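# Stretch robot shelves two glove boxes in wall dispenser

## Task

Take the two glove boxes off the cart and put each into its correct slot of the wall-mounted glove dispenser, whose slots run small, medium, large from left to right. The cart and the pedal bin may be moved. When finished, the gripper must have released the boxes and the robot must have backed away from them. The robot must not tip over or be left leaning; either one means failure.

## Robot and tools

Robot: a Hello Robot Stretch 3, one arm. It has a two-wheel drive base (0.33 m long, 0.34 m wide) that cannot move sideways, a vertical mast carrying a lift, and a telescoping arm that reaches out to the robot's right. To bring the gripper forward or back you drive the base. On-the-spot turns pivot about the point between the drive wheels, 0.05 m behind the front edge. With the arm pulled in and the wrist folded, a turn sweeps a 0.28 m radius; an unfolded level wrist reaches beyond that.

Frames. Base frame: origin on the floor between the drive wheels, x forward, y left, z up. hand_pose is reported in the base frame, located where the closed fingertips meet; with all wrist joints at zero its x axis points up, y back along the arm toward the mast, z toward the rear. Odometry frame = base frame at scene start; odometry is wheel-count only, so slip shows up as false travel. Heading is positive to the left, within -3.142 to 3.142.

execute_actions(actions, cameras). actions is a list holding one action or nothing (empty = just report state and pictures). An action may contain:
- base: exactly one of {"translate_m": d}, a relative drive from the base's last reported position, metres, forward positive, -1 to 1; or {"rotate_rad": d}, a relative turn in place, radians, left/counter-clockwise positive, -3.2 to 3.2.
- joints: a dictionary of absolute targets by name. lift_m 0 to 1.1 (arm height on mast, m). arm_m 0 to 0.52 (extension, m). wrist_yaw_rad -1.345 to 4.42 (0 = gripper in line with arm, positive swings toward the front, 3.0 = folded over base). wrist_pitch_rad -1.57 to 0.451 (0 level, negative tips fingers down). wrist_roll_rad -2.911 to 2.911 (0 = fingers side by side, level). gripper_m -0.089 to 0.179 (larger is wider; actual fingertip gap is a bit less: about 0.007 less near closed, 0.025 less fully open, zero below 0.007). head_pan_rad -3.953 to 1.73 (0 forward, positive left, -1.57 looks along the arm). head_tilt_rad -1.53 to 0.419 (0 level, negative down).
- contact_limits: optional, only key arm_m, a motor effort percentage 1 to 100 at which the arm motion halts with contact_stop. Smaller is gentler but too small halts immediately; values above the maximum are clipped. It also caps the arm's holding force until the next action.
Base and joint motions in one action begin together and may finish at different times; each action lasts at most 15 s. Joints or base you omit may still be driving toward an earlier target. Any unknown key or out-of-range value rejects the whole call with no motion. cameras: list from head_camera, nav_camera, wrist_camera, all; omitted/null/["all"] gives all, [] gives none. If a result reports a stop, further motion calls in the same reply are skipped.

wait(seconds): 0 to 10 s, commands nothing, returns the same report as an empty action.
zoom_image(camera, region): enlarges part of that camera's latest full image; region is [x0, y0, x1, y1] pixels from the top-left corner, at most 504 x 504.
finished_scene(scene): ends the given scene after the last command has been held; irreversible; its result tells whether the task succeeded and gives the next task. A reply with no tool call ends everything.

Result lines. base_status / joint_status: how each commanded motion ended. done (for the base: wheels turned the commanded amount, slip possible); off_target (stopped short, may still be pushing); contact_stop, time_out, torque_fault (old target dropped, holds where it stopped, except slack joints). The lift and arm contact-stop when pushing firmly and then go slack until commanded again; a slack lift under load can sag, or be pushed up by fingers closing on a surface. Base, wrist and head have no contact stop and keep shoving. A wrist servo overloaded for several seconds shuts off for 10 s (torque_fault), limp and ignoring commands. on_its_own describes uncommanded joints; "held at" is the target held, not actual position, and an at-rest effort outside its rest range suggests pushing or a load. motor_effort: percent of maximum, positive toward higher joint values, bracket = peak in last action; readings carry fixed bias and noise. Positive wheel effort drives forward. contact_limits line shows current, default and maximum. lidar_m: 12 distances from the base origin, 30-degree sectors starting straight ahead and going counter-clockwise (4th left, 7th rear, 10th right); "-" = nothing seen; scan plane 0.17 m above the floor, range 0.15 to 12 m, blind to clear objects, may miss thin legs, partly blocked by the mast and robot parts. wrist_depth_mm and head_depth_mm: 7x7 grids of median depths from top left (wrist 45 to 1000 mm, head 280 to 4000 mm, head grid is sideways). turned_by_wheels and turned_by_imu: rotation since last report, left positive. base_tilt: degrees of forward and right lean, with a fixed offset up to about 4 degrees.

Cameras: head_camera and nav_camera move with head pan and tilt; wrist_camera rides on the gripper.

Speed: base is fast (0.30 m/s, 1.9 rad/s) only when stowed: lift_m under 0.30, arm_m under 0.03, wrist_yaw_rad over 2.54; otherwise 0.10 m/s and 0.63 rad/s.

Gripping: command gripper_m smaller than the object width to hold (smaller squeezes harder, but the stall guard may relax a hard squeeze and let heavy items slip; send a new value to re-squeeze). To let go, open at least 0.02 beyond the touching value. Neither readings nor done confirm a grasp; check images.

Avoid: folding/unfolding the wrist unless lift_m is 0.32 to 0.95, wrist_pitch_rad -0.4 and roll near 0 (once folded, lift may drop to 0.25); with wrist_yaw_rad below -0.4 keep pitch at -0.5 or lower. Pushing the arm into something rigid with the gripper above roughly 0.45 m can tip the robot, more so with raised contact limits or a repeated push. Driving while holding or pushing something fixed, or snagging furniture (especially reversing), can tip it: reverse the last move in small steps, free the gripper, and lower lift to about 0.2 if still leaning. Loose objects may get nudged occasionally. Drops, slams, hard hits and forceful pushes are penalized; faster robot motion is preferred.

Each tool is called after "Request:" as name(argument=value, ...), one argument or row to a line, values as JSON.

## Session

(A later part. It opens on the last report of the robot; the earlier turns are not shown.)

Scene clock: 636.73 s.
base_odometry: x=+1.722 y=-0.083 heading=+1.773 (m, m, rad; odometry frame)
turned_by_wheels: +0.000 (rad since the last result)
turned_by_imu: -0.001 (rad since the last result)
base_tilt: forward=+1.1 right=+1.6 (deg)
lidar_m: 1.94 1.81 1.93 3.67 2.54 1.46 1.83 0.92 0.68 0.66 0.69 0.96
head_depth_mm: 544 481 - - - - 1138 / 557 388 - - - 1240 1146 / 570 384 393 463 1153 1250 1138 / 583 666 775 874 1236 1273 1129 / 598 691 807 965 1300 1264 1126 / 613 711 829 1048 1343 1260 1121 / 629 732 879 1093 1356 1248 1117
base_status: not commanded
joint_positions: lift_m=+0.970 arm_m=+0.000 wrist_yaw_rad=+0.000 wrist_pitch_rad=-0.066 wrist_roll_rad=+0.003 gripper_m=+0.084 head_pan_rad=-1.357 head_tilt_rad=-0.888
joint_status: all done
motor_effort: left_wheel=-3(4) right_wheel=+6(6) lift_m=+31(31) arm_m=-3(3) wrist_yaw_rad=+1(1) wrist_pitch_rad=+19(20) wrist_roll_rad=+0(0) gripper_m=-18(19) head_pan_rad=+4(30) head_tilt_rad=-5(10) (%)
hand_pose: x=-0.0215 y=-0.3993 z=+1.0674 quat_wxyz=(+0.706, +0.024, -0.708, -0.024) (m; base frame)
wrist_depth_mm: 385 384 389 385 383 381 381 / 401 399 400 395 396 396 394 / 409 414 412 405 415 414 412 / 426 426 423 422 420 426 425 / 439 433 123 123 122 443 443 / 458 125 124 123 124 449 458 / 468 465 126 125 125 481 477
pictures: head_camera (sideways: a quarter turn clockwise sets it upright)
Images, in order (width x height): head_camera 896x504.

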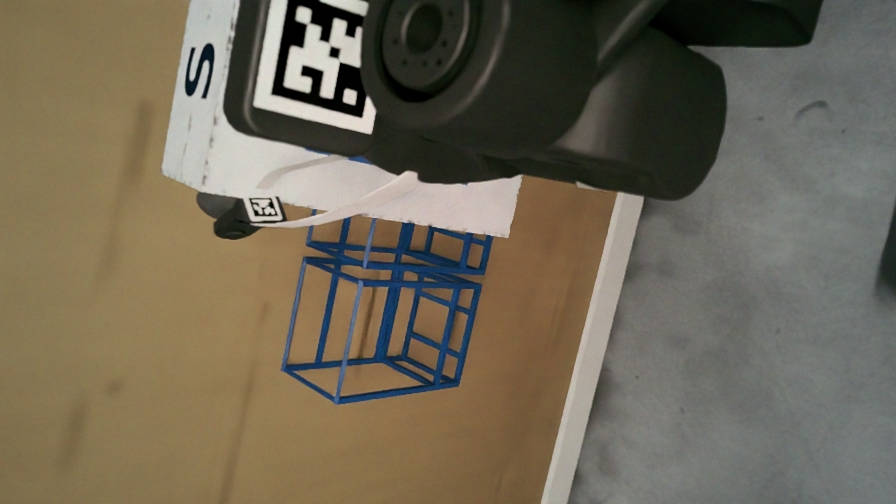

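Request:
execute_actions(
  actions=[
    {"base": {"translate_m": 0.24}, "joints": {"lift_m": 1.03, "head_pan_rad": -1.57, "head_tilt_rad": -0.9}},
  ],
  cameras=[],
)

Request:
execute_actions(
  actions=[
    {"joints": {"arm_m": 0.2}, "contact_limits": {"arm_m": 25}},
  ],
)

Scene clock: 674.63 s.
base_odometry: x=+1.674 y=+0.152 heading=+1.773 (m, m, rad; odometry frame)
turned_by_wheels: +0.000 (rad since the last result)
turned_by_imu: -0.001 (rad since the last result)
base_tilt: forward=+1.1 right=+1.6 (deg)
lidar_m: 1.70 1.68 1.65 3.67 2.86 1.69 1.88 0.92 0.69 0.67 0.70 0.97
head_depth_mm: 550 - - - - 1288 1151 / - - - - 1321 1289 1146 / - - - - 1338 1279 1135 / - - - - 1320 1272 1131 / 324 339 416 908 1247 1269 1125 / 578 668 792 971 1252 1256 1117 / 581 671 795 979 1265 1248 1111
base_status: done
joint_positions: lift_m=+1.030 arm_m=+0.000 wrist_yaw_rad=+0.000 wrist_pitch_rad=-0.066 wrist_roll_rad=+0.003 gripper_m=+0.084 head_pan_rad=-1.563 head_tilt_rad=-0.888
joint_status: all done
motor_effort: left_wheel=-4(6) right_wheel=+6(13) lift_m=+31(31) arm_m=-2(3) wrist_yaw_rad=+1(1) wrist_pitch_rad=+19(20) wrist_roll_rad=+0(0) gripper_m=-19(18) head_pan_rad=-3(22) head_tilt_rad=-4(4) (%)
hand_pose: x=-0.0215 y=-0.3993 z=+1.1274 quat_wxyz=(+0.706, +0.024, -0.708, -0.024) (m; base frame)
wrist_depth_mm: 393 391 393 390 390 390 384 / 410 404 405 403 401 404 403 / 419 414 419 420 418 417 419 / 431 432 430 431 430 436 435 / 445 443 123 123 122 448 447 / 465 125 124 124 123 458 458 / 487 484 126 125 125 482 480
pictures: none
No camera images: the call's "cameras" was empty. Leave "cameras" out to get every camera's image.

Scene clock: 677.33 s.
base_odometry: x=+1.674 y=+0.152 heading=+1.773 (m, m, rad; odometry frame)
turned_by_wheels: +0.000 (rad since the last result)
turned_by_imu: -0.001 (rad since the last result)
base_tilt: forward=+1.1 right=+1.6 (deg)
lidar_m: 1.70 1.69 1.64 3.66 2.86 1.69 1.87 0.92 0.69 0.67 0.69 0.97
head_depth_mm: - 672 758 875 1211 1294 1153 / - 680 773 921 1223 1287 1144 / - 555 760 898 1229 1279 1138 / - 547 784 902 1238 1274 1135 / 567 637 788 937 1249 1265 1126 / 580 668 792 970 1257 1258 1117 / 581 671 796 977 1265 1251 1114
base_status: not commanded
joint_positions: lift_m=+1.030 arm_m=+0.200 wrist_yaw_rad=+0.000 wrist_pitch_rad=-0.066 wrist_roll_rad=+0.003 gripper_m=+0.084 head_pan_rad=-1.563 head_tilt_rad=-0.889
joint_status: all done
motor_effort: left_wheel=-5(4) right_wheel=+6(6) lift_m=+31(32) arm_m=+3(2) wrist_yaw_rad=+0(0) wrist_pitch_rad=+20(20) wrist_roll_rad=+0(0) gripper_m=-19(17) head_pan_rad=-3(3) head_tilt_rad=-4(5) (%)
contact_limits: arm_m 25 (drawing in: default 28, maximum 46; extending or still: default 39, maximum 63)
hand_pose: x=-0.0215 y=-0.5988 z=+1.1274 quat_wxyz=(+0.706, +0.024, -0.708, -0.024) (m; base frame)
wrist_depth_mm: 202 201 202 201 202 200 200 / 209 208 208 208 207 207 207 / 216 216 215 214 215 214 214 / 223 223 221 221 220 222 223 / 230 228 123 122 123 230 231 / 239 125 125 123 123 236 239 / 248 251 126 126 125 252 248
pictures: head_camera (sideways: a quarter turn clockwise sets it upright), nav_camera (sideways: a quarter turn counterclockwise sets it upright), wrist_camera
Images, in order (width x height): head_camera 896x504, nav_camera 672x504, wrist_camera 644x364.

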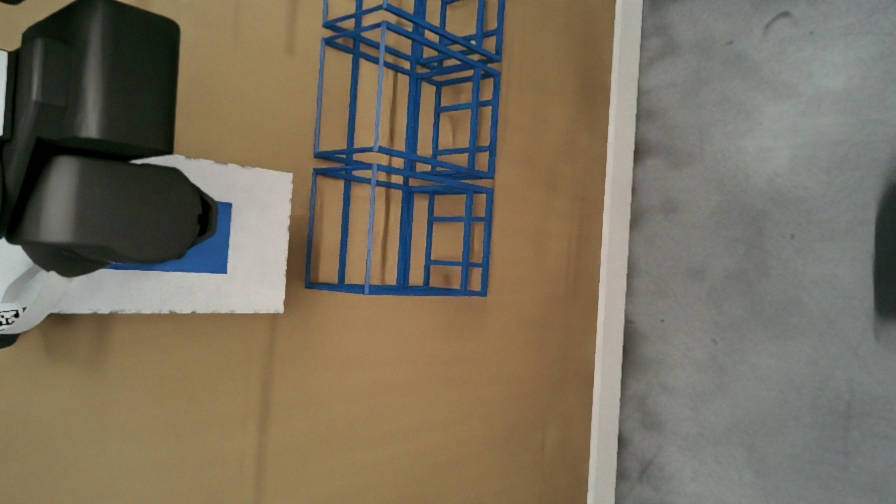

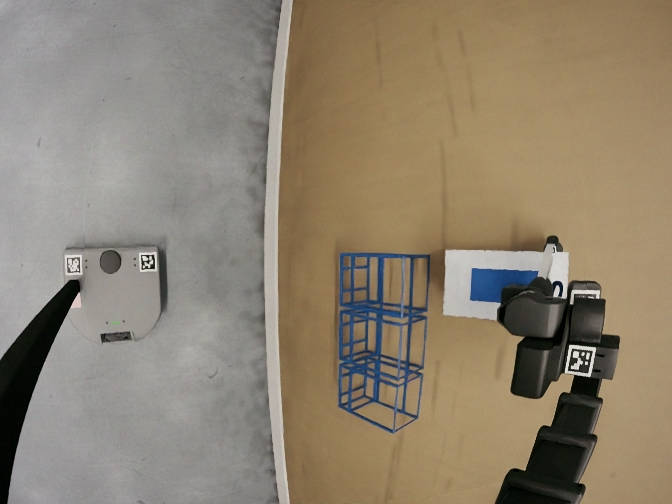

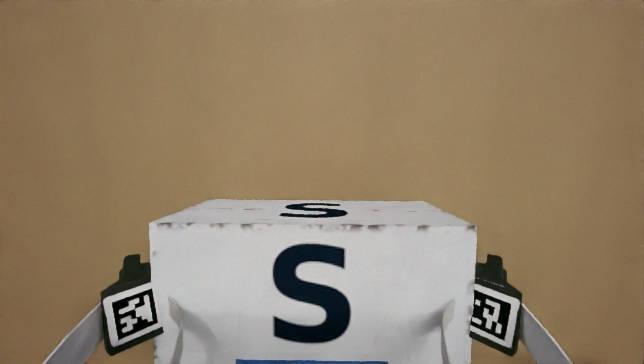

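Request:
execute_actions(
  actions=[
    {"base": {"translate_m": -0.02}, "joints": {"lift_m": 0.94}},
  ],
  cameras=["head_camera", "nav_camera"],
)

Request:
zoom_image(
  camera="head_camera",
  region=[230, 100, 530, 360],
)

Scene clock: 711.63 s.
base_odometry: x=+1.678 y=+0.132 heading=+1.773 (m, m, rad; odometry frame)
turned_by_wheels: +0.000 (rad since the last result)
turned_by_imu: -0.001 (rad since the last result)
base_tilt: forward=+1.1 right=+1.6 (deg)
lidar_m: 1.72 1.68 1.65 3.64 2.85 1.67 1.88 0.92 0.69 0.67 0.70 0.97
head_depth_mm: 559 - 775 901 1213 1296 1153 / 551 - 821 911 1221 1290 1144 / 553 - 703 893 1228 1283 1141 / 554 - 657 902 1238 1273 1132 / 566 652 749 936 1243 1266 1125 / 579 668 790 968 1256 1259 1117 / 580 670 795 975 1262 1249 1114
base_status: done
joint_positions: lift_m=+0.940 arm_m=+0.200 wrist_yaw_rad=+0.000 wrist_pitch_rad=-0.066 wrist_roll_rad=+0.003 gripper_m=+0.084 head_pan_rad=-1.563 head_tilt_rad=-0.889
joint_status: all done
motor_effort: left_wheel=-4(10) right_wheel=+6(8) lift_m=+26(25) arm_m=+4(4) wrist_yaw_rad=+0(0) wrist_pitch_rad=+20(20) wrist_roll_rad=+0(0) gripper_m=-18(19) head_pan_rad=-3(3) head_tilt_rad=-4(5) (%)
hand_pose: x=-0.0215 y=-0.5988 z=+1.0377 quat_wxyz=(+0.706, +0.024, -0.708, -0.024) (m; base frame)
wrist_depth_mm: 200 201 201 201 200 202 200 / 209 208 207 208 207 207 207 / 215 215 214 214 214 215 214 / 222 222 219 219 220 221 221 / 229 227 123 123 123 229 229 / 239 125 124 124 124 236 237 / 247 249 126 126 125 250 248
pictures: head_camera (sideways: a quarter turn clockwise sets it upright), nav_camera (sideways: a quarter turn counterclockwise sets it upright)
Images, in order (width x height): head_camera 896x504, nav_camera 672x504.

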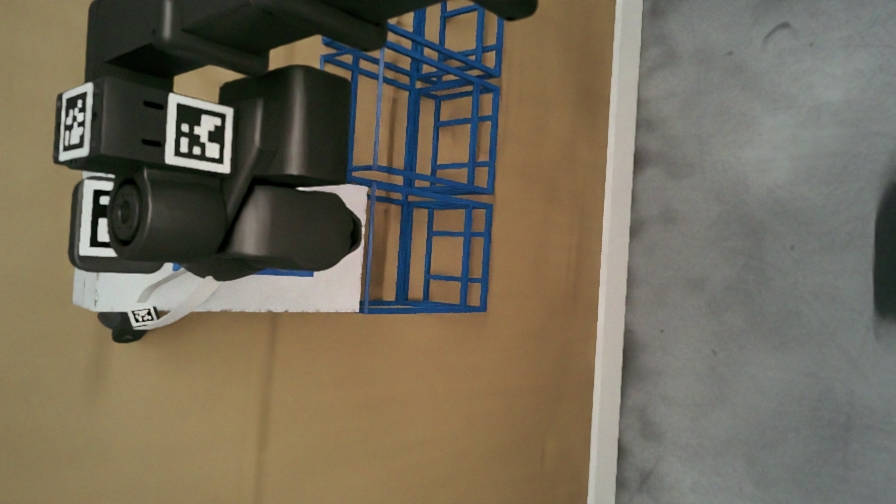

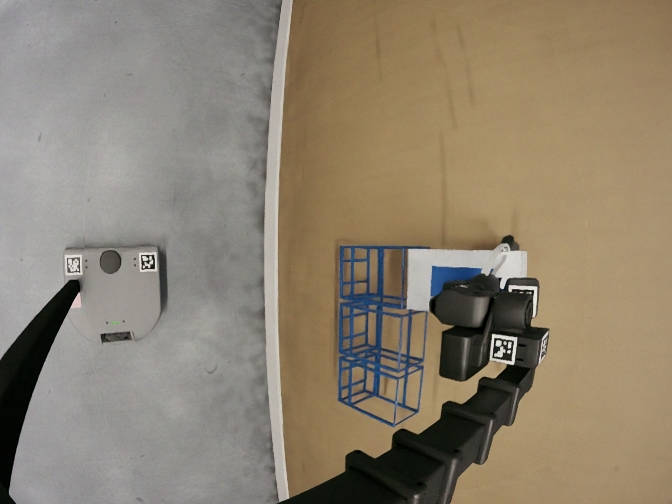

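Region (230, 100, 530, 360) of head_camera's 896x504 image, scaled by 1.680, with more detail than that image has; it fills the top 437 rows of this view, and the rest is white.

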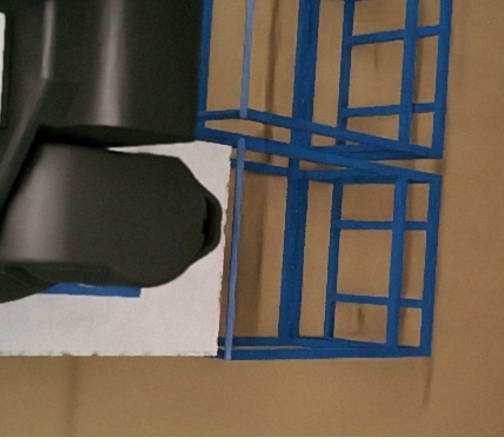

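Request:
execute_actions(
  actions=[
    {"joints": {"wrist_pitch_rad": 0.11}},
  ],
  cameras=["head_camera", "wrist_camera"],
)

Request:
zoom_image(
  camera="head_camera",
  region=[230, 100, 530, 360],
)

Scene clock: 754.10 s.
base_odometry: x=+1.678 y=+0.132 heading=+1.773 (m, m, rad; odometry frame)
turned_by_wheels: +0.000 (rad since the last result)
turned_by_imu: -0.001 (rad since the last result)
base_tilt: forward=+1.1 right=+1.6 (deg)
lidar_m: 1.72 1.69 1.66 3.67 2.84 1.67 1.87 0.92 0.69 0.67 0.70 0.97
head_depth_mm: 559 - 772 902 1213 1292 1151 / 551 - 822 913 1220 1290 1142 / 543 - 817 892 1226 1277 1137 / 543 - 828 903 1237 1273 1130 / 555 637 768 936 1245 1264 1123 / 578 667 791 970 1256 1257 1116 / 581 670 794 974 1262 1247 1113
base_status: not commanded
joint_positions: lift_m=+0.940 arm_m=+0.200 wrist_yaw_rad=+0.000 wrist_pitch_rad=+0.038 wrist_roll_rad=+0.003 gripper_m=+0.084 head_pan_rad=-1.563 head_tilt_rad=-0.889
joint_status: wrist_pitch_rad off_target (ended at +0.038, target +0.110)
motor_effort: left_wheel=-3(3) right_wheel=+6(6) lift_m=+26(27) arm_m=+3(3) wrist_yaw_rad=+0(0) wrist_pitch_rad=+21(24) wrist_roll_rad=+0(0) gripper_m=-18(18) head_pan_rad=-3(3) head_tilt_rad=-5(5) (%)
hand_pose: x=-0.0215 y=-0.6017 z=+1.0644 quat_wxyz=(+0.706, -0.013, -0.708, +0.013) (m; base frame)
wrist_depth_mm: 211 212 211 211 211 210 210 / 215 215 216 215 214 214 215 / 219 219 219 218 219 219 218 / 222 223 221 222 221 221 222 / 226 224 123 123 122 226 226 / 232 125 124 123 123 229 229 / 234 235 126 125 125 234 234
pictures: head_camera (sideways: a quarter turn clockwise sets it upright), wrist_camera
Images, in order (width x height): head_camera 896x504, wrist_camera 644x364.

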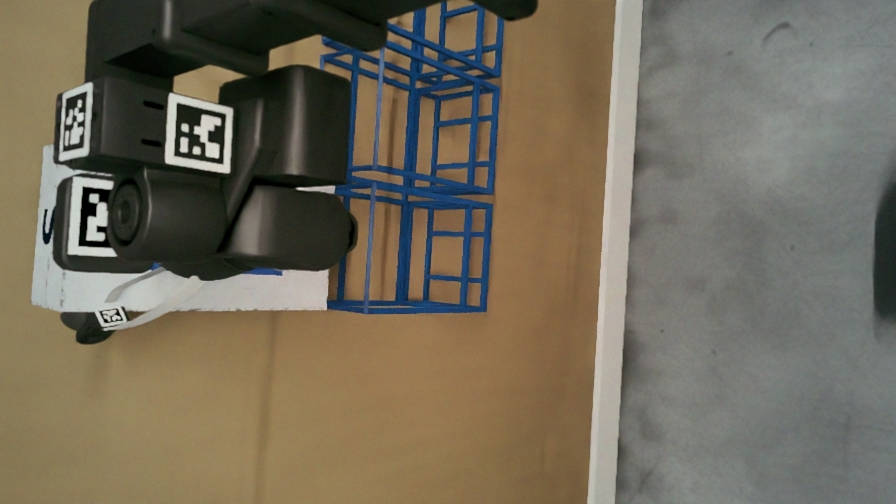

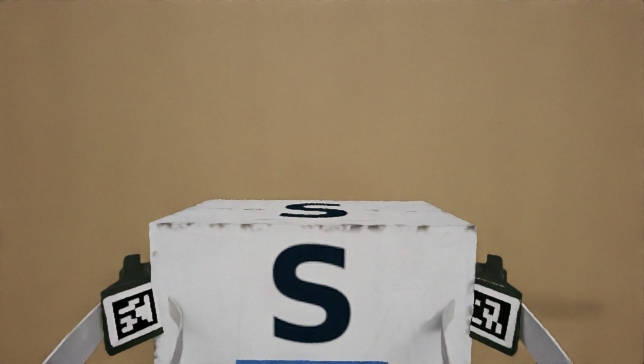

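Region (230, 100, 530, 360) of head_camera's 896x504 image, scaled by 1.680, with more detail than that image has; it fills the top 437 rows of this view, and the rest is white.

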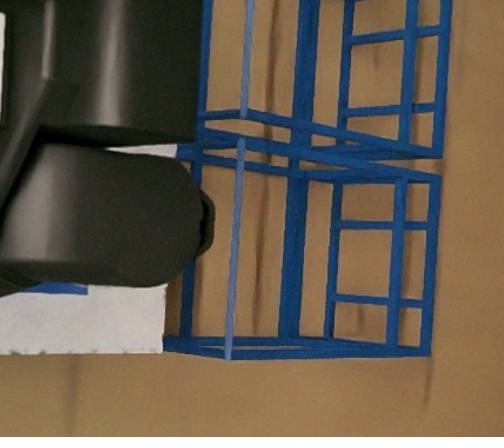

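Request:
execute_actions(
  actions=[
    {"joints": {"arm_m": 0.206, "lift_m": 0.90}, "contact_limits": {"arm_m": 25}},
  ],
  cameras=["head_camera", "wrist_camera"],
)

Request:
zoom_image(
  camera="head_camera",
  region=[230, 100, 530, 360],
)

Scene clock: 775.93 s.
base_odometry: x=+1.678 y=+0.132 heading=+1.773 (m, m, rad; odometry frame)
turned_by_wheels: +0.000 (rad since the last result)
turned_by_imu: -0.001 (rad since the last result)
base_tilt: forward=+1.1 right=+1.6 (deg)
lidar_m: 1.72 1.68 1.65 3.64 2.84 1.67 1.87 0.92 0.69 0.67 0.69 0.97
head_depth_mm: 571 628 - - 1266 1291 1148 / 571 618 - 920 1219 1289 1145 / 555 - - 901 1228 1279 1137 / 554 - - 912 1241 1271 1133 / 566 644 748 936 1243 1264 1125 / 578 668 790 970 1257 1259 1122 / 581 670 794 975 1257 1250 1117
base_status: not commanded
joint_positions: lift_m=+0.900 arm_m=+0.206 wrist_yaw_rad=+0.000 wrist_pitch_rad=+0.039 wrist_roll_rad=+0.003 gripper_m=+0.084 head_pan_rad=-1.563 head_tilt_rad=-0.889
joint_status: all done
motor_effort: left_wheel=-3(4) right_wheel=+6(6) lift_m=+27(28) arm_m=+4(6) wrist_yaw_rad=+1(1) wrist_pitch_rad=+21(21) wrist_roll_rad=+0(0) gripper_m=-19(19) head_pan_rad=-3(3) head_tilt_rad=-5(4) (%)
contact_limits: arm_m 25 (drawing in: default 28, maximum 46; extending or still: default 39, maximum 63)
hand_pose: x=-0.0215 y=-0.6077 z=+1.0244 quat_wxyz=(+0.706, -0.013, -0.708, +0.013) (m; base frame)
wrist_depth_mm: 205 205 205 206 205 206 205 / 209 209 209 209 208 209 207 / 212 213 213 212 212 212 212 / 216 217 216 216 216 215 216 / 220 219 123 123 123 220 220 / 224 125 124 124 124 223 224 / 229 230 125 125 125 230 228
pictures: head_camera (sideways: a quarter turn clockwise sets it upright), wrist_camera
Images, in order (width x height): head_camera 896x504, wrist_camera 644x364.

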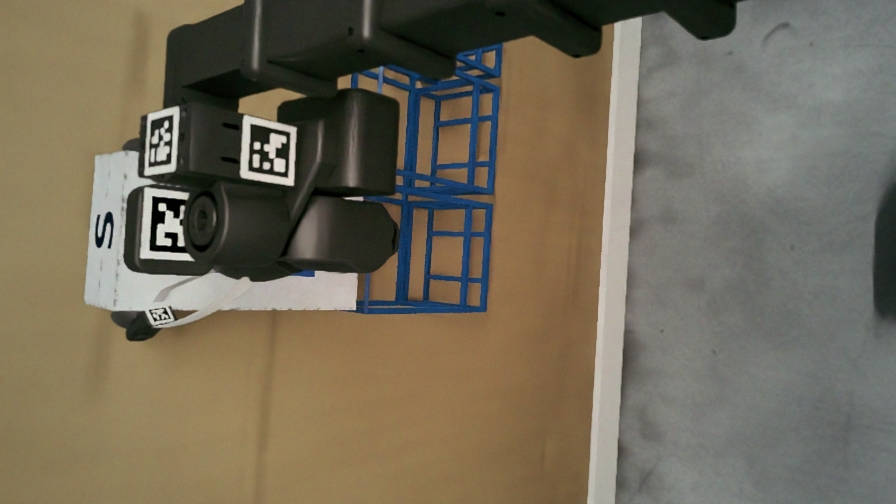

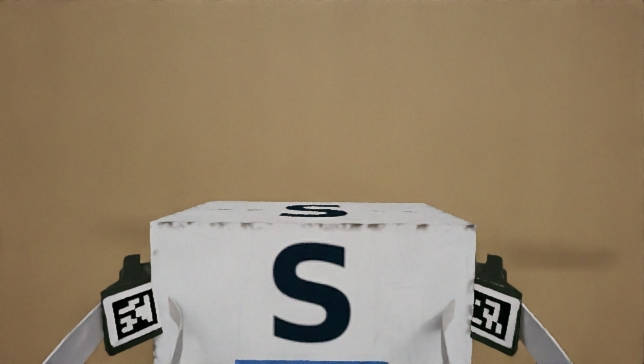

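Region (230, 100, 530, 360) of head_camera's 896x504 image, scaled by 1.680, with more detail than that image has; it fills the top 437 rows of this view, and the rest is white.

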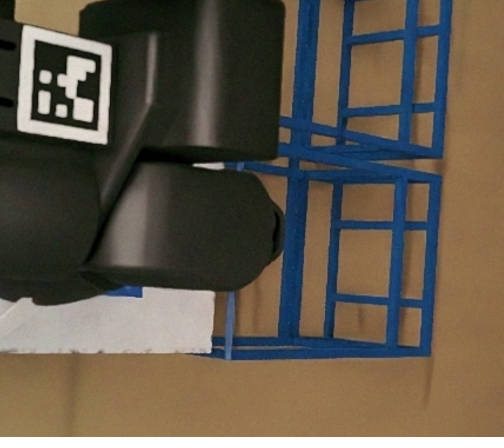

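Request:
execute_actions(
  actions=[
    {"joints": {"arm_m": 0.216, "wrist_pitch_rad": 0.17}, "contact_limits": {"arm_m": 25}},
  ],
  cameras=["head_camera", "wrist_camera"],
)

Request:
zoom_image(
  camera="head_camera",
  region=[230, 100, 530, 360],
)

Scene clock: 832.13 s.
base_odometry: x=+1.678 y=+0.132 heading=+1.773 (m, m, rad; odometry frame)
turned_by_wheels: +0.000 (rad since the last result)
turned_by_imu: -0.001 (rad since the last result)
base_tilt: forward=+1.1 right=+1.6 (deg)
lidar_m: 1.72 1.68 1.66 3.65 2.84 1.67 1.87 0.92 0.69 0.67 0.70 0.97
head_depth_mm: 569 629 - - 1264 1295 1151 / 571 - - 917 1222 1287 1142 / 546 - - 895 1226 1285 1139 / 545 - - 902 1239 1271 1134 / 561 667 767 933 1243 1263 1127 / 579 667 791 969 1258 1257 1122 / 581 670 794 976 1262 1247 1115
base_status: not commanded
joint_positions: lift_m=+0.900 arm_m=+0.216 wrist_yaw_rad=+0.000 wrist_pitch_rad=+0.097 wrist_roll_rad=+0.003 gripper_m=+0.084 head_pan_rad=-1.563 head_tilt_rad=-0.889
joint_status: wrist_pitch_rad off_target (ended at +0.097, target +0.170); the others done
motor_effort: left_wheel=-3(4) right_wheel=+6(6) lift_m=+27(26) arm_m=+3(4) wrist_yaw_rad=+0(0) wrist_pitch_rad=+22(25) wrist_roll_rad=+0(0) gripper_m=-18(19) head_pan_rad=-3(3) head_tilt_rad=-5(4) (%)
contact_limits: arm_m 25 (drawing in: default 28, maximum 46; extending or still: default 39, maximum 63)
hand_pose: x=-0.0214 y=-0.6181 z=+1.0394 quat_wxyz=(+0.705, -0.034, -0.707, +0.034) (m; base frame)
wrist_depth_mm: 204 203 202 203 203 202 201 / 205 205 204 204 204 203 204 / 206 206 207 206 206 206 205 / 208 208 209 207 208 207 207 / 211 210 124 123 123 209 208 / 212 125 125 124 123 211 210 / 213 213 125 125 125 213 212
pictures: head_camera (sideways: a quarter turn clockwise sets it upright), wrist_camera
Images, in order (width x height): head_camera 896x504, wrist_camera 644x364.

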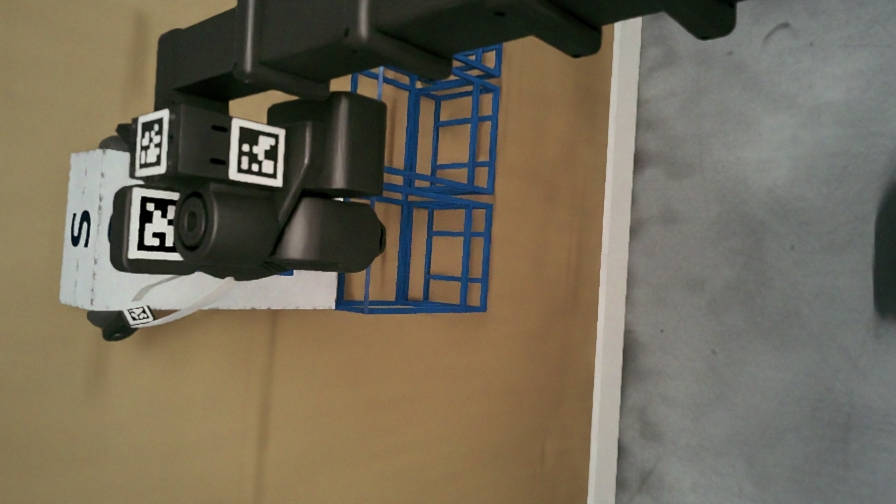

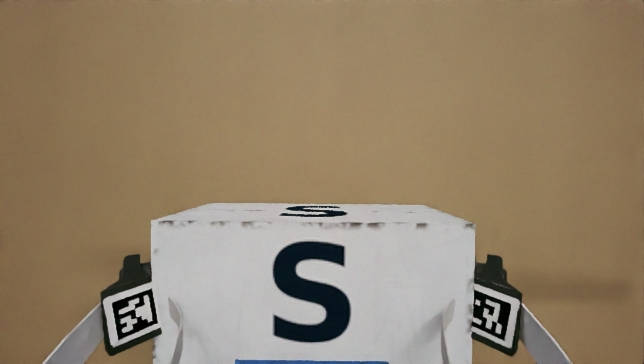

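Region (230, 100, 530, 360) of head_camera's 896x504 image, scaled by 1.680, with more detail than that image has; it fills the top 437 rows of this view, and the rest is white.

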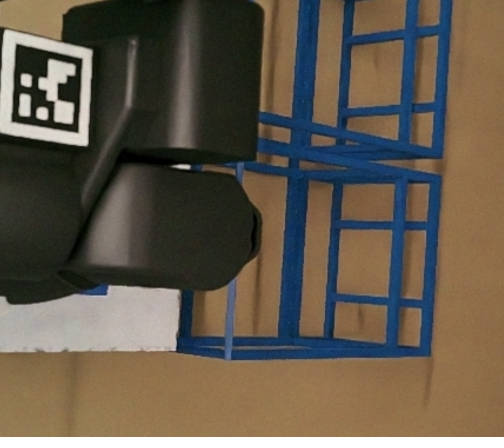

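Request:
execute_actions(
  actions=[
    {"joints": {"lift_m": 0.865}},
  ],
  cameras=["head_camera", "wrist_camera"],
)

Request:
zoom_image(
  camera="head_camera",
  region=[230, 100, 530, 360],
)

Scene clock: 870.70 s.
base_odometry: x=+1.678 y=+0.132 heading=+1.773 (m, m, rad; odometry frame)
turned_by_wheels: +0.000 (rad since the last result)
turned_by_imu: -0.001 (rad since the last result)
base_tilt: forward=+1.1 right=+1.6 (deg)
lidar_m: 1.72 1.68 1.65 3.66 2.84 1.67 1.88 0.92 0.69 0.67 0.69 0.97
head_depth_mm: 569 654 - - - - 1143 / 572 643 - 950 1218 1287 1147 / 573 553 - 910 1228 1282 1141 / 566 548 - 922 1234 1273 1134 / 576 665 765 934 1246 1269 1123 / 578 667 790 966 1258 1256 1118 / 581 671 795 976 1266 1249 1113
base_status: not commanded
joint_positions: lift_m=+0.865 arm_m=+0.216 wrist_yaw_rad=-0.002 wrist_pitch_rad=+0.100 wrist_roll_rad=+0.003 gripper_m=+0.084 head_pan_rad=-1.563 head_tilt_rad=-0.889
joint_status: all done
motor_effort: left_wheel=-4(5) right_wheel=+7(8) lift_m=+26(26) arm_m=+3(4) wrist_yaw_rad=+1(1) wrist_pitch_rad=+21(21) wrist_roll_rad=+0(0) gripper_m=-18(18) head_pan_rad=-3(3) head_tilt_rad=-5(5) (%)
hand_pose: x=-0.0218 y=-0.6181 z=+1.0053 quat_wxyz=(+0.706, -0.036, -0.707, +0.035) (m; base frame)
wrist_depth_mm: 203 203 203 203 203 204 203 / 205 205 204 204 205 204 205 / 206 208 206 206 207 206 206 / 209 208 208 208 208 208 207 / 209 209 123 123 123 210 209 / 211 125 124 124 124 210 210 / 212 214 126 125 125 212 212
pictures: head_camera (sideways: a quarter turn clockwise sets it upright), wrist_camera
Images, in order (width x height): head_camera 896x504, wrist_camera 644x364.

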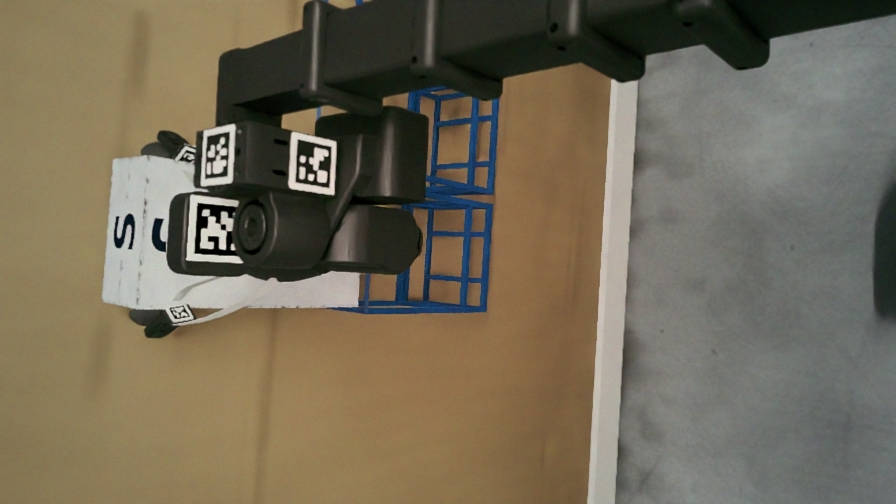

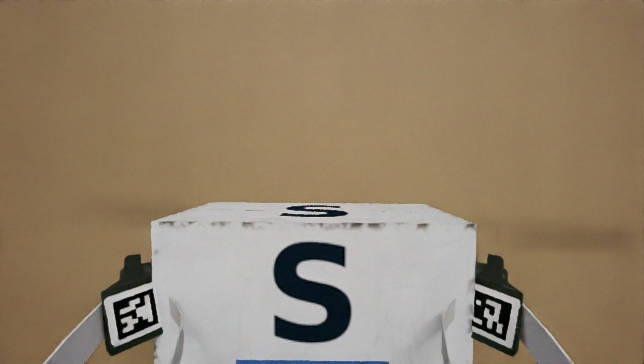

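Region (230, 100, 530, 360) of head_camera's 896x504 image, scaled by 1.680, with more detail than that image has; it fills the top 437 rows of this view, and the rest is white.

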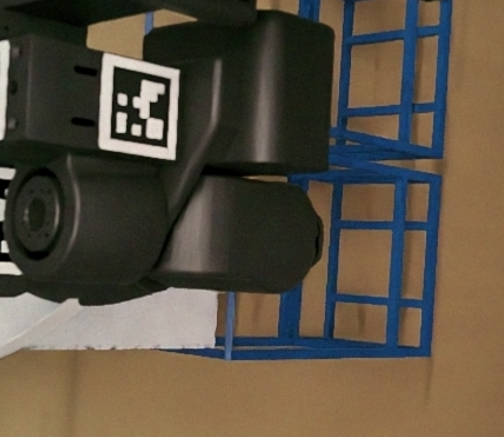

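Request:
execute_actions(
  actions=[
    {"joints": {"lift_m": 0.83}},
  ],
  cameras=["head_camera", "wrist_camera"],
)

Request:
zoom_image(
  camera="head_camera",
  region=[230, 100, 530, 360],
)

Scene clock: 879.03 s.
base_odometry: x=+1.678 y=+0.132 heading=+1.773 (m, m, rad; odometry frame)
turned_by_wheels: +0.000 (rad since the last result)
turned_by_imu: -0.001 (rad since the last result)
base_tilt: forward=+1.1 right=+1.6 (deg)
lidar_m: 1.72 1.69 1.65 3.66 2.83 1.67 1.87 0.92 0.68 0.67 0.69 0.97
head_depth_mm: 570 656 754 - - - - / 572 659 722 - 1266 1290 1150 / 573 605 - 986 1231 1281 1137 / 574 586 - 887 1238 1271 1129 / 576 637 758 934 1247 1264 1126 / 578 669 791 970 1259 1257 1121 / 580 670 795 978 1262 1249 1114
base_status: not commanded
joint_positions: lift_m=+0.830 arm_m=+0.216 wrist_yaw_rad=-0.002 wrist_pitch_rad=+0.100 wrist_roll_rad=+0.003 gripper_m=+0.084 head_pan_rad=-1.563 head_tilt_rad=-0.889
joint_status: all done
motor_effort: left_wheel=-5(4) right_wheel=+8(7) lift_m=+27(26) arm_m=+4(3) wrist_yaw_rad=+1(1) wrist_pitch_rad=+21(21) wrist_roll_rad=+0(0) gripper_m=-19(19) head_pan_rad=-3(3) head_tilt_rad=-4(4) (%)
hand_pose: x=-0.0218 y=-0.6181 z=+0.9703 quat_wxyz=(+0.706, -0.036, -0.707, +0.035) (m; base frame)
wrist_depth_mm: 203 203 203 203 203 204 203 / 205 204 205 205 205 205 205 / 206 206 206 206 206 205 206 / 208 208 206 207 208 208 208 / 210 209 124 123 123 209 209 / 210 125 124 124 123 211 210 / 213 213 125 125 124 213 213
pictures: head_camera (sideways: a quarter turn clockwise sets it upright), wrist_camera
Images, in order (width x height): head_camera 896x504, wrist_camera 644x364.

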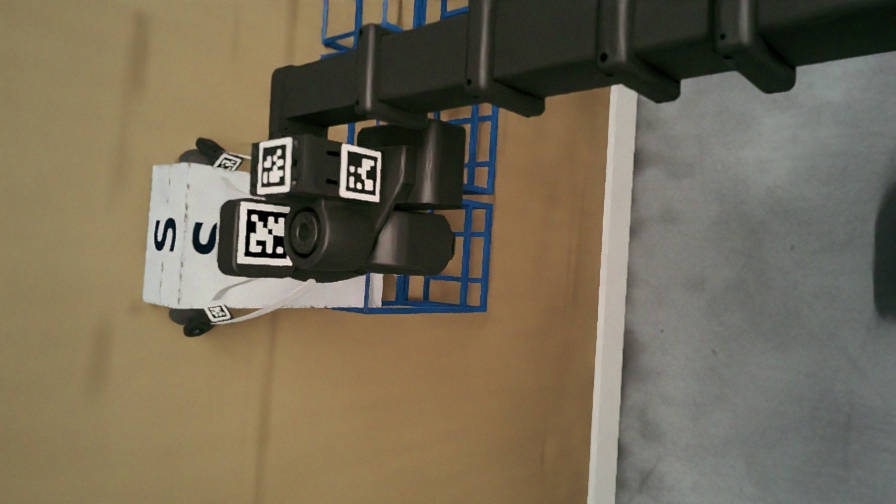

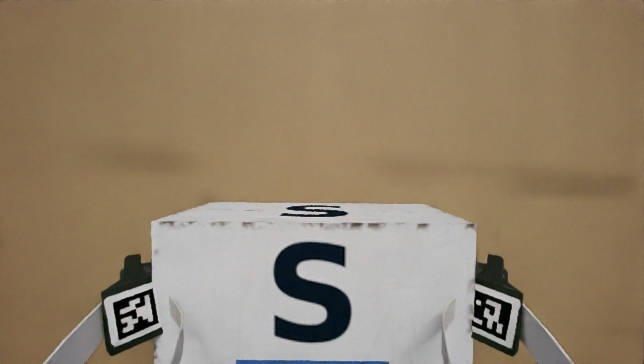

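Region (230, 100, 530, 360) of head_camera's 896x504 image, scaled by 1.680, with more detail than that image has; it fills the top 437 rows of this view, and the rest is white.

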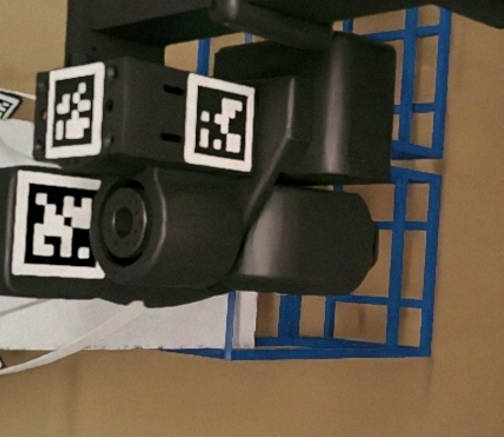

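Request:
execute_actions(
  actions=[
    {"joints": {"lift_m": 0.74}},
  ],
  cameras=["head_camera", "wrist_camera"],
)

Scene clock: 889.53 s.
base_odometry: x=+1.678 y=+0.132 heading=+1.773 (m, m, rad; odometry frame)
turned_by_wheels: +0.000 (rad since the last result)
turned_by_imu: -0.001 (rad since the last result)
base_tilt: forward=+1.1 right=+1.6 (deg)
lidar_m: 1.71 1.69 1.65 3.66 2.83 1.67 1.87 0.92 0.69 0.67 0.70 0.97
head_depth_mm: 570 656 771 888 1165 1337 - / 571 658 771 - - - 1124 / 572 660 713 - 1282 1281 1140 / 575 663 652 - 1239 1268 1135 / 576 664 768 935 1242 1266 1128 / 578 668 789 970 1256 1258 1123 / 580 671 795 976 1260 1248 1113
base_status: not commanded
joint_positions: lift_m=+0.740 arm_m=+0.216 wrist_yaw_rad=-0.002 wrist_pitch_rad=+0.100 wrist_roll_rad=+0.003 gripper_m=+0.084 head_pan_rad=-1.563 head_tilt_rad=-0.889
joint_status: all done
motor_effort: left_wheel=-5(4) right_wheel=+7(7) lift_m=+27(28) arm_m=+4(3) wrist_yaw_rad=+2(1) wrist_pitch_rad=+21(21) wrist_roll_rad=+0(0) gripper_m=-19(19) head_pan_rad=-3(3) head_tilt_rad=-5(5) (%)
hand_pose: x=-0.0218 y=-0.6181 z=+0.8803 quat_wxyz=(+0.706, -0.036, -0.707, +0.035) (m; base frame)
wrist_depth_mm: 203 203 202 204 204 203 203 / 205 205 206 205 205 204 204 / 206 207 206 207 206 206 207 / 208 208 208 208 208 207 208 / 209 209 124 123 123 210 209 / 210 125 124 124 123 210 211 / 212 212 125 125 125 210 212
pictures: head_camera (sideways: a quarter turn clockwise sets it upright), wrist_camera
Images, in order (width x height): head_camera 896x504, wrist_camera 644x364.

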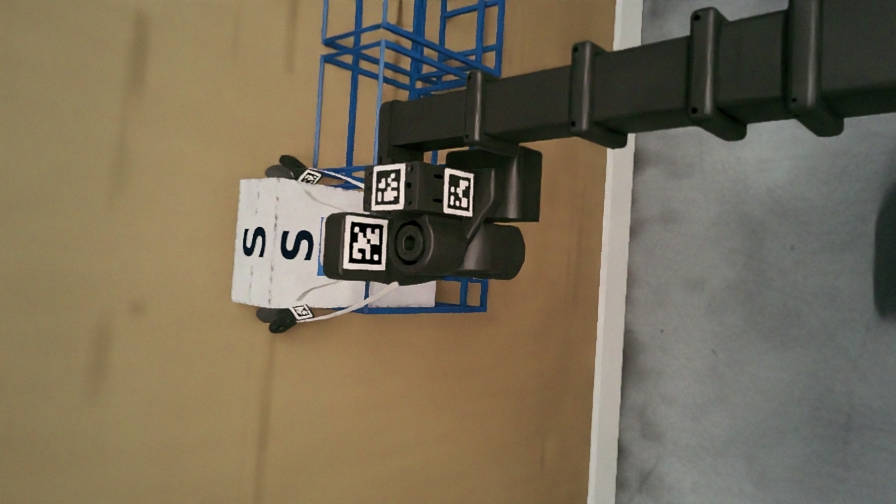

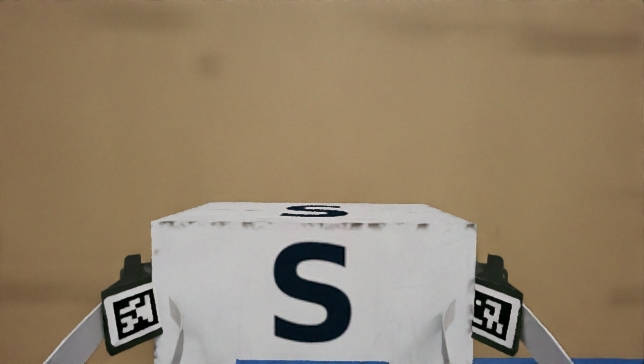

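Request:
execute_actions(
  actions=[
    {"joints": {"lift_m": 0.70}},
  ],
  cameras=["head_camera", "wrist_camera"],
)

Request:
zoom_image(
  camera="head_camera",
  region=[260, 120, 520, 360],
)

Scene clock: 895.57 s.
base_odometry: x=+1.678 y=+0.132 heading=+1.773 (m, m, rad; odometry frame)
turned_by_wheels: +0.000 (rad since the last result)
turned_by_imu: -0.001 (rad since the last result)
base_tilt: forward=+1.1 right=+1.6 (deg)
lidar_m: 1.72 1.68 1.66 3.65 2.84 1.67 1.87 0.92 0.69 0.67 0.70 0.97
head_depth_mm: 570 657 773 886 1211 1313 1191 / 571 659 772 887 - - - / 573 660 723 - 1297 1280 1138 / 575 662 694 - 1291 1273 1135 / 576 665 749 921 1245 1263 1123 / 578 668 793 969 1250 1256 1119 / 581 671 795 974 1259 1248 1116
base_status: not commanded
joint_positions: lift_m=+0.700 arm_m=+0.216 wrist_yaw_rad=-0.002 wrist_pitch_rad=+0.101 wrist_roll_rad=+0.002 gripper_m=+0.084 head_pan_rad=-1.563 head_tilt_rad=-0.889
joint_status: all done
motor_effort: left_wheel=-4(5) right_wheel=+7(8) lift_m=+27(25) arm_m=+4(4) wrist_yaw_rad=+2(3) wrist_pitch_rad=+20(21) wrist_roll_rad=+1(1) gripper_m=-19(19) head_pan_rad=-3(3) head_tilt_rad=-5(4) (%)
hand_pose: x=-0.0221 y=-0.6181 z=+0.8404 quat_wxyz=(+0.706, -0.036, -0.707, +0.034) (m; base frame)
wrist_depth_mm: 203 204 203 202 204 203 203 / 205 204 205 205 205 206 205 / 206 206 205 206 206 206 207 / 208 208 207 207 207 209 208 / 210 209 124 123 123 211 209 / 212 125 125 124 124 209 211 / 213 213 125 125 125 211 213
pictures: head_camera (sideways: a quarter turn clockwise sets it upright), wrist_camera
Images, in order (width x height): head_camera 896x504, wrist_camera 644x364.

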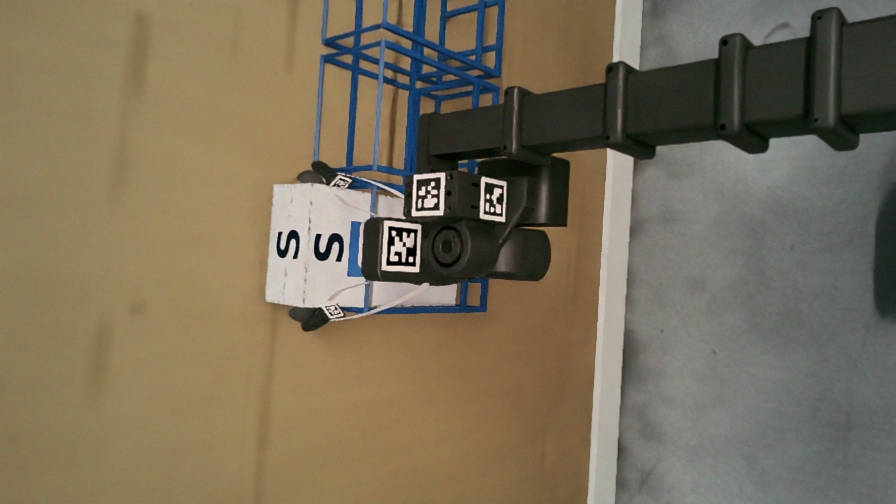

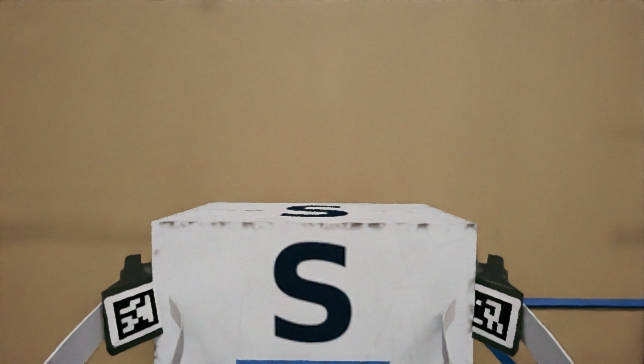

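Region (260, 120, 520, 360) of head_camera's 896x504 image, scaled by 1.938, with more detail than that image has; it fills the top 465 rows of this view, and the rest is white.

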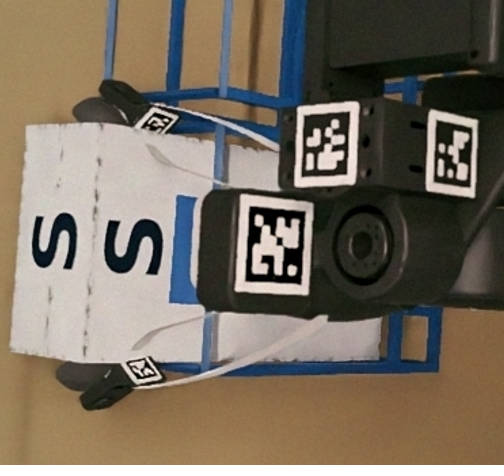

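Request:
execute_actions(
  actions=[
    {"joints": {"lift_m": 0.688}},
  ],
  cameras=["head_camera", "wrist_camera"],
)

Request:
zoom_image(
  camera="head_camera",
  region=[260, 120, 520, 360],
)

Scene clock: 945.93 s.
base_odometry: x=+1.678 y=+0.132 heading=+1.773 (m, m, rad; odometry frame)
turned_by_wheels: +0.000 (rad since the last result)
turned_by_imu: -0.001 (rad since the last result)
base_tilt: forward=+1.1 right=+1.6 (deg)
lidar_m: 1.72 1.69 1.65 3.66 2.84 1.67 1.87 0.92 0.69 0.67 0.69 0.97
head_depth_mm: 570 656 773 889 1212 1312 1175 / 571 658 772 887 - - - / 573 660 725 870 1305 1280 1140 / 575 662 708 - 1292 1268 1132 / 577 667 749 908 1247 1270 1127 / 579 669 790 969 1254 1259 1122 / 580 670 794 977 1265 1250 1117
base_status: not commanded
joint_positions: lift_m=+0.688 arm_m=+0.216 wrist_yaw_rad=-0.002 wrist_pitch_rad=+0.101 wrist_roll_rad=+0.002 gripper_m=+0.084 head_pan_rad=-1.563 head_tilt_rad=-0.889
joint_status: all done
motor_effort: left_wheel=-4(5) right_wheel=+8(8) lift_m=+26(26) arm_m=+4(3) wrist_yaw_rad=+2(1) wrist_pitch_rad=+21(21) wrist_roll_rad=+1(1) gripper_m=-18(19) head_pan_rad=-3(3) head_tilt_rad=-5(3) (%)
hand_pose: x=-0.0221 y=-0.6181 z=+0.8284 quat_wxyz=(+0.706, -0.036, -0.707, +0.034) (m; base frame)
wrist_depth_mm: 204 203 203 204 204 202 202 / 205 204 205 205 204 206 205 / 206 207 205 205 207 206 206 / 207 208 208 208 208 208 209 / 209 209 123 123 123 210 209 / 211 125 125 123 124 211 210 / 213 126 125 125 125 126 212
pictures: head_camera (sideways: a quarter turn clockwise sets it upright), wrist_camera
Images, in order (width x height): head_camera 896x504, wrist_camera 644x364.

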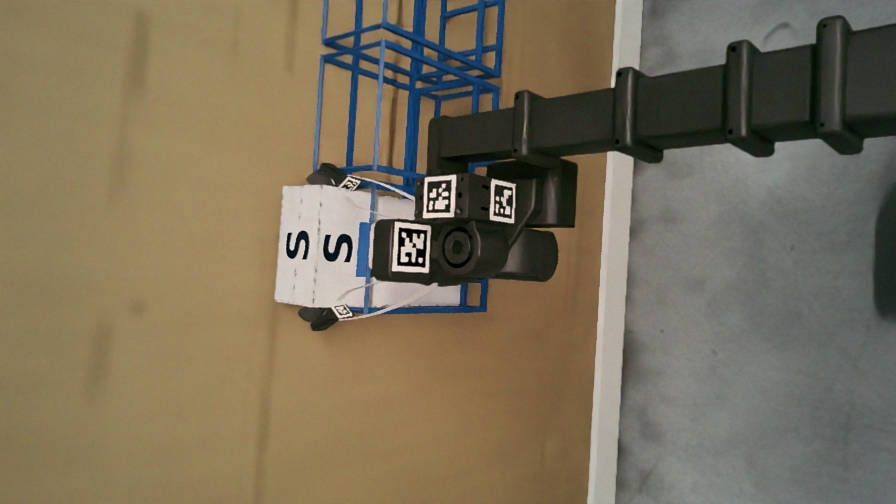

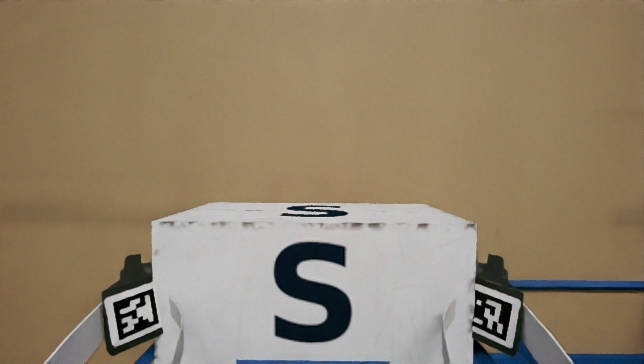

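Region (260, 120, 520, 360) of head_camera's 896x504 image, scaled by 1.938, with more detail than that image has; it fills the top 465 rows of this view, and the rest is white.

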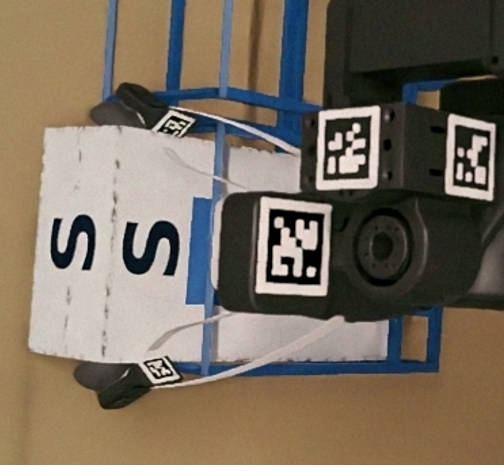

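Request:
execute_actions(
  actions=[
    {"joints": {"lift_m": 0.676}},
  ],
  cameras=["head_camera", "wrist_camera"],
)

Request:
zoom_image(
  camera="head_camera",
  region=[260, 120, 520, 360],
)

Scene clock: 955.03 s.
base_odometry: x=+1.678 y=+0.132 heading=+1.773 (m, m, rad; odometry frame)
turned_by_wheels: +0.000 (rad since the last result)
turned_by_imu: -0.001 (rad since the last result)
base_tilt: forward=+1.1 right=+1.5 (deg)
lidar_m: 1.72 1.68 1.66 3.65 2.83 1.67 1.87 0.92 0.69 0.67 0.70 0.97
head_depth_mm: 570 657 773 888 1213 1306 1174 / 572 658 772 892 1166 - - / 573 660 725 870 1310 1281 1139 / 575 663 712 - 1296 1268 1134 / 577 666 748 921 1247 1272 1126 / 579 668 792 972 1254 1259 1123 / 581 671 795 972 1259 1249 1111
base_status: not commanded
joint_positions: lift_m=+0.676 arm_m=+0.216 wrist_yaw_rad=-0.002 wrist_pitch_rad=+0.140 wrist_roll_rad=+0.002 gripper_m=+0.084 head_pan_rad=-1.563 head_tilt_rad=-0.889
joint_status: all done
motor_effort: left_wheel=-5(4) right_wheel=+8(8) lift_m=+22(23) arm_m=+4(3) wrist_yaw_rad=+2(2) wrist_pitch_rad=+9(21) wrist_roll_rad=+1(0) gripper_m=-19(19) head_pan_rad=-3(3) head_tilt_rad=-4(5) (%)
hand_pose: x=-0.0221 y=-0.6178 z=+0.8266 quat_wxyz=(+0.705, -0.050, -0.706, +0.048) (m; base frame)
wrist_depth_mm: 209 210 209 209 209 210 208 / 210 210 209 210 210 210 209 / 210 211 209 212 210 210 210 / 209 210 210 209 209 209 209 / 211 209 124 123 123 210 210 / 210 125 124 124 124 211 210 / 210 125 125 124 124 124 210
pictures: head_camera (sideways: a quarter turn clockwise sets it upright), wrist_camera
Images, in order (width x height): head_camera 896x504, wrist_camera 644x364.

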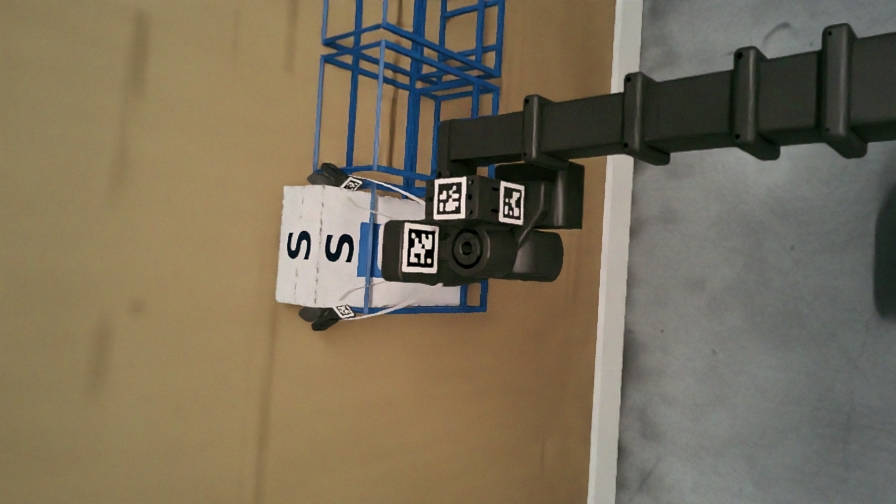

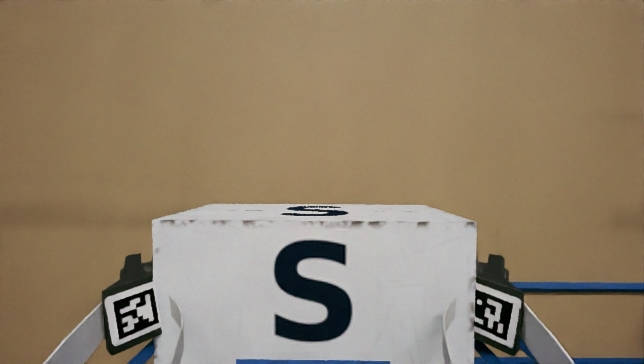

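Region (260, 120, 520, 360) of head_camera's 896x504 image, scaled by 1.938, with more detail than that image has; it fills the top 465 rows of this view, and the rest is white.

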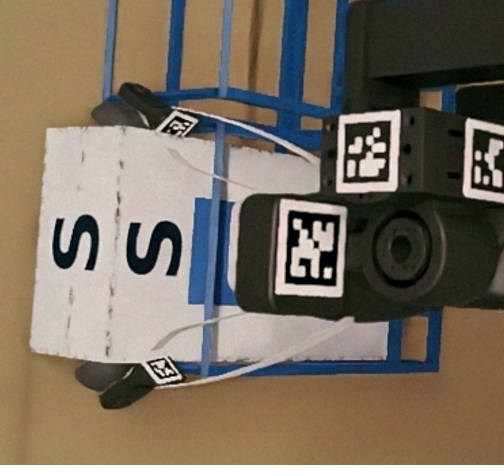

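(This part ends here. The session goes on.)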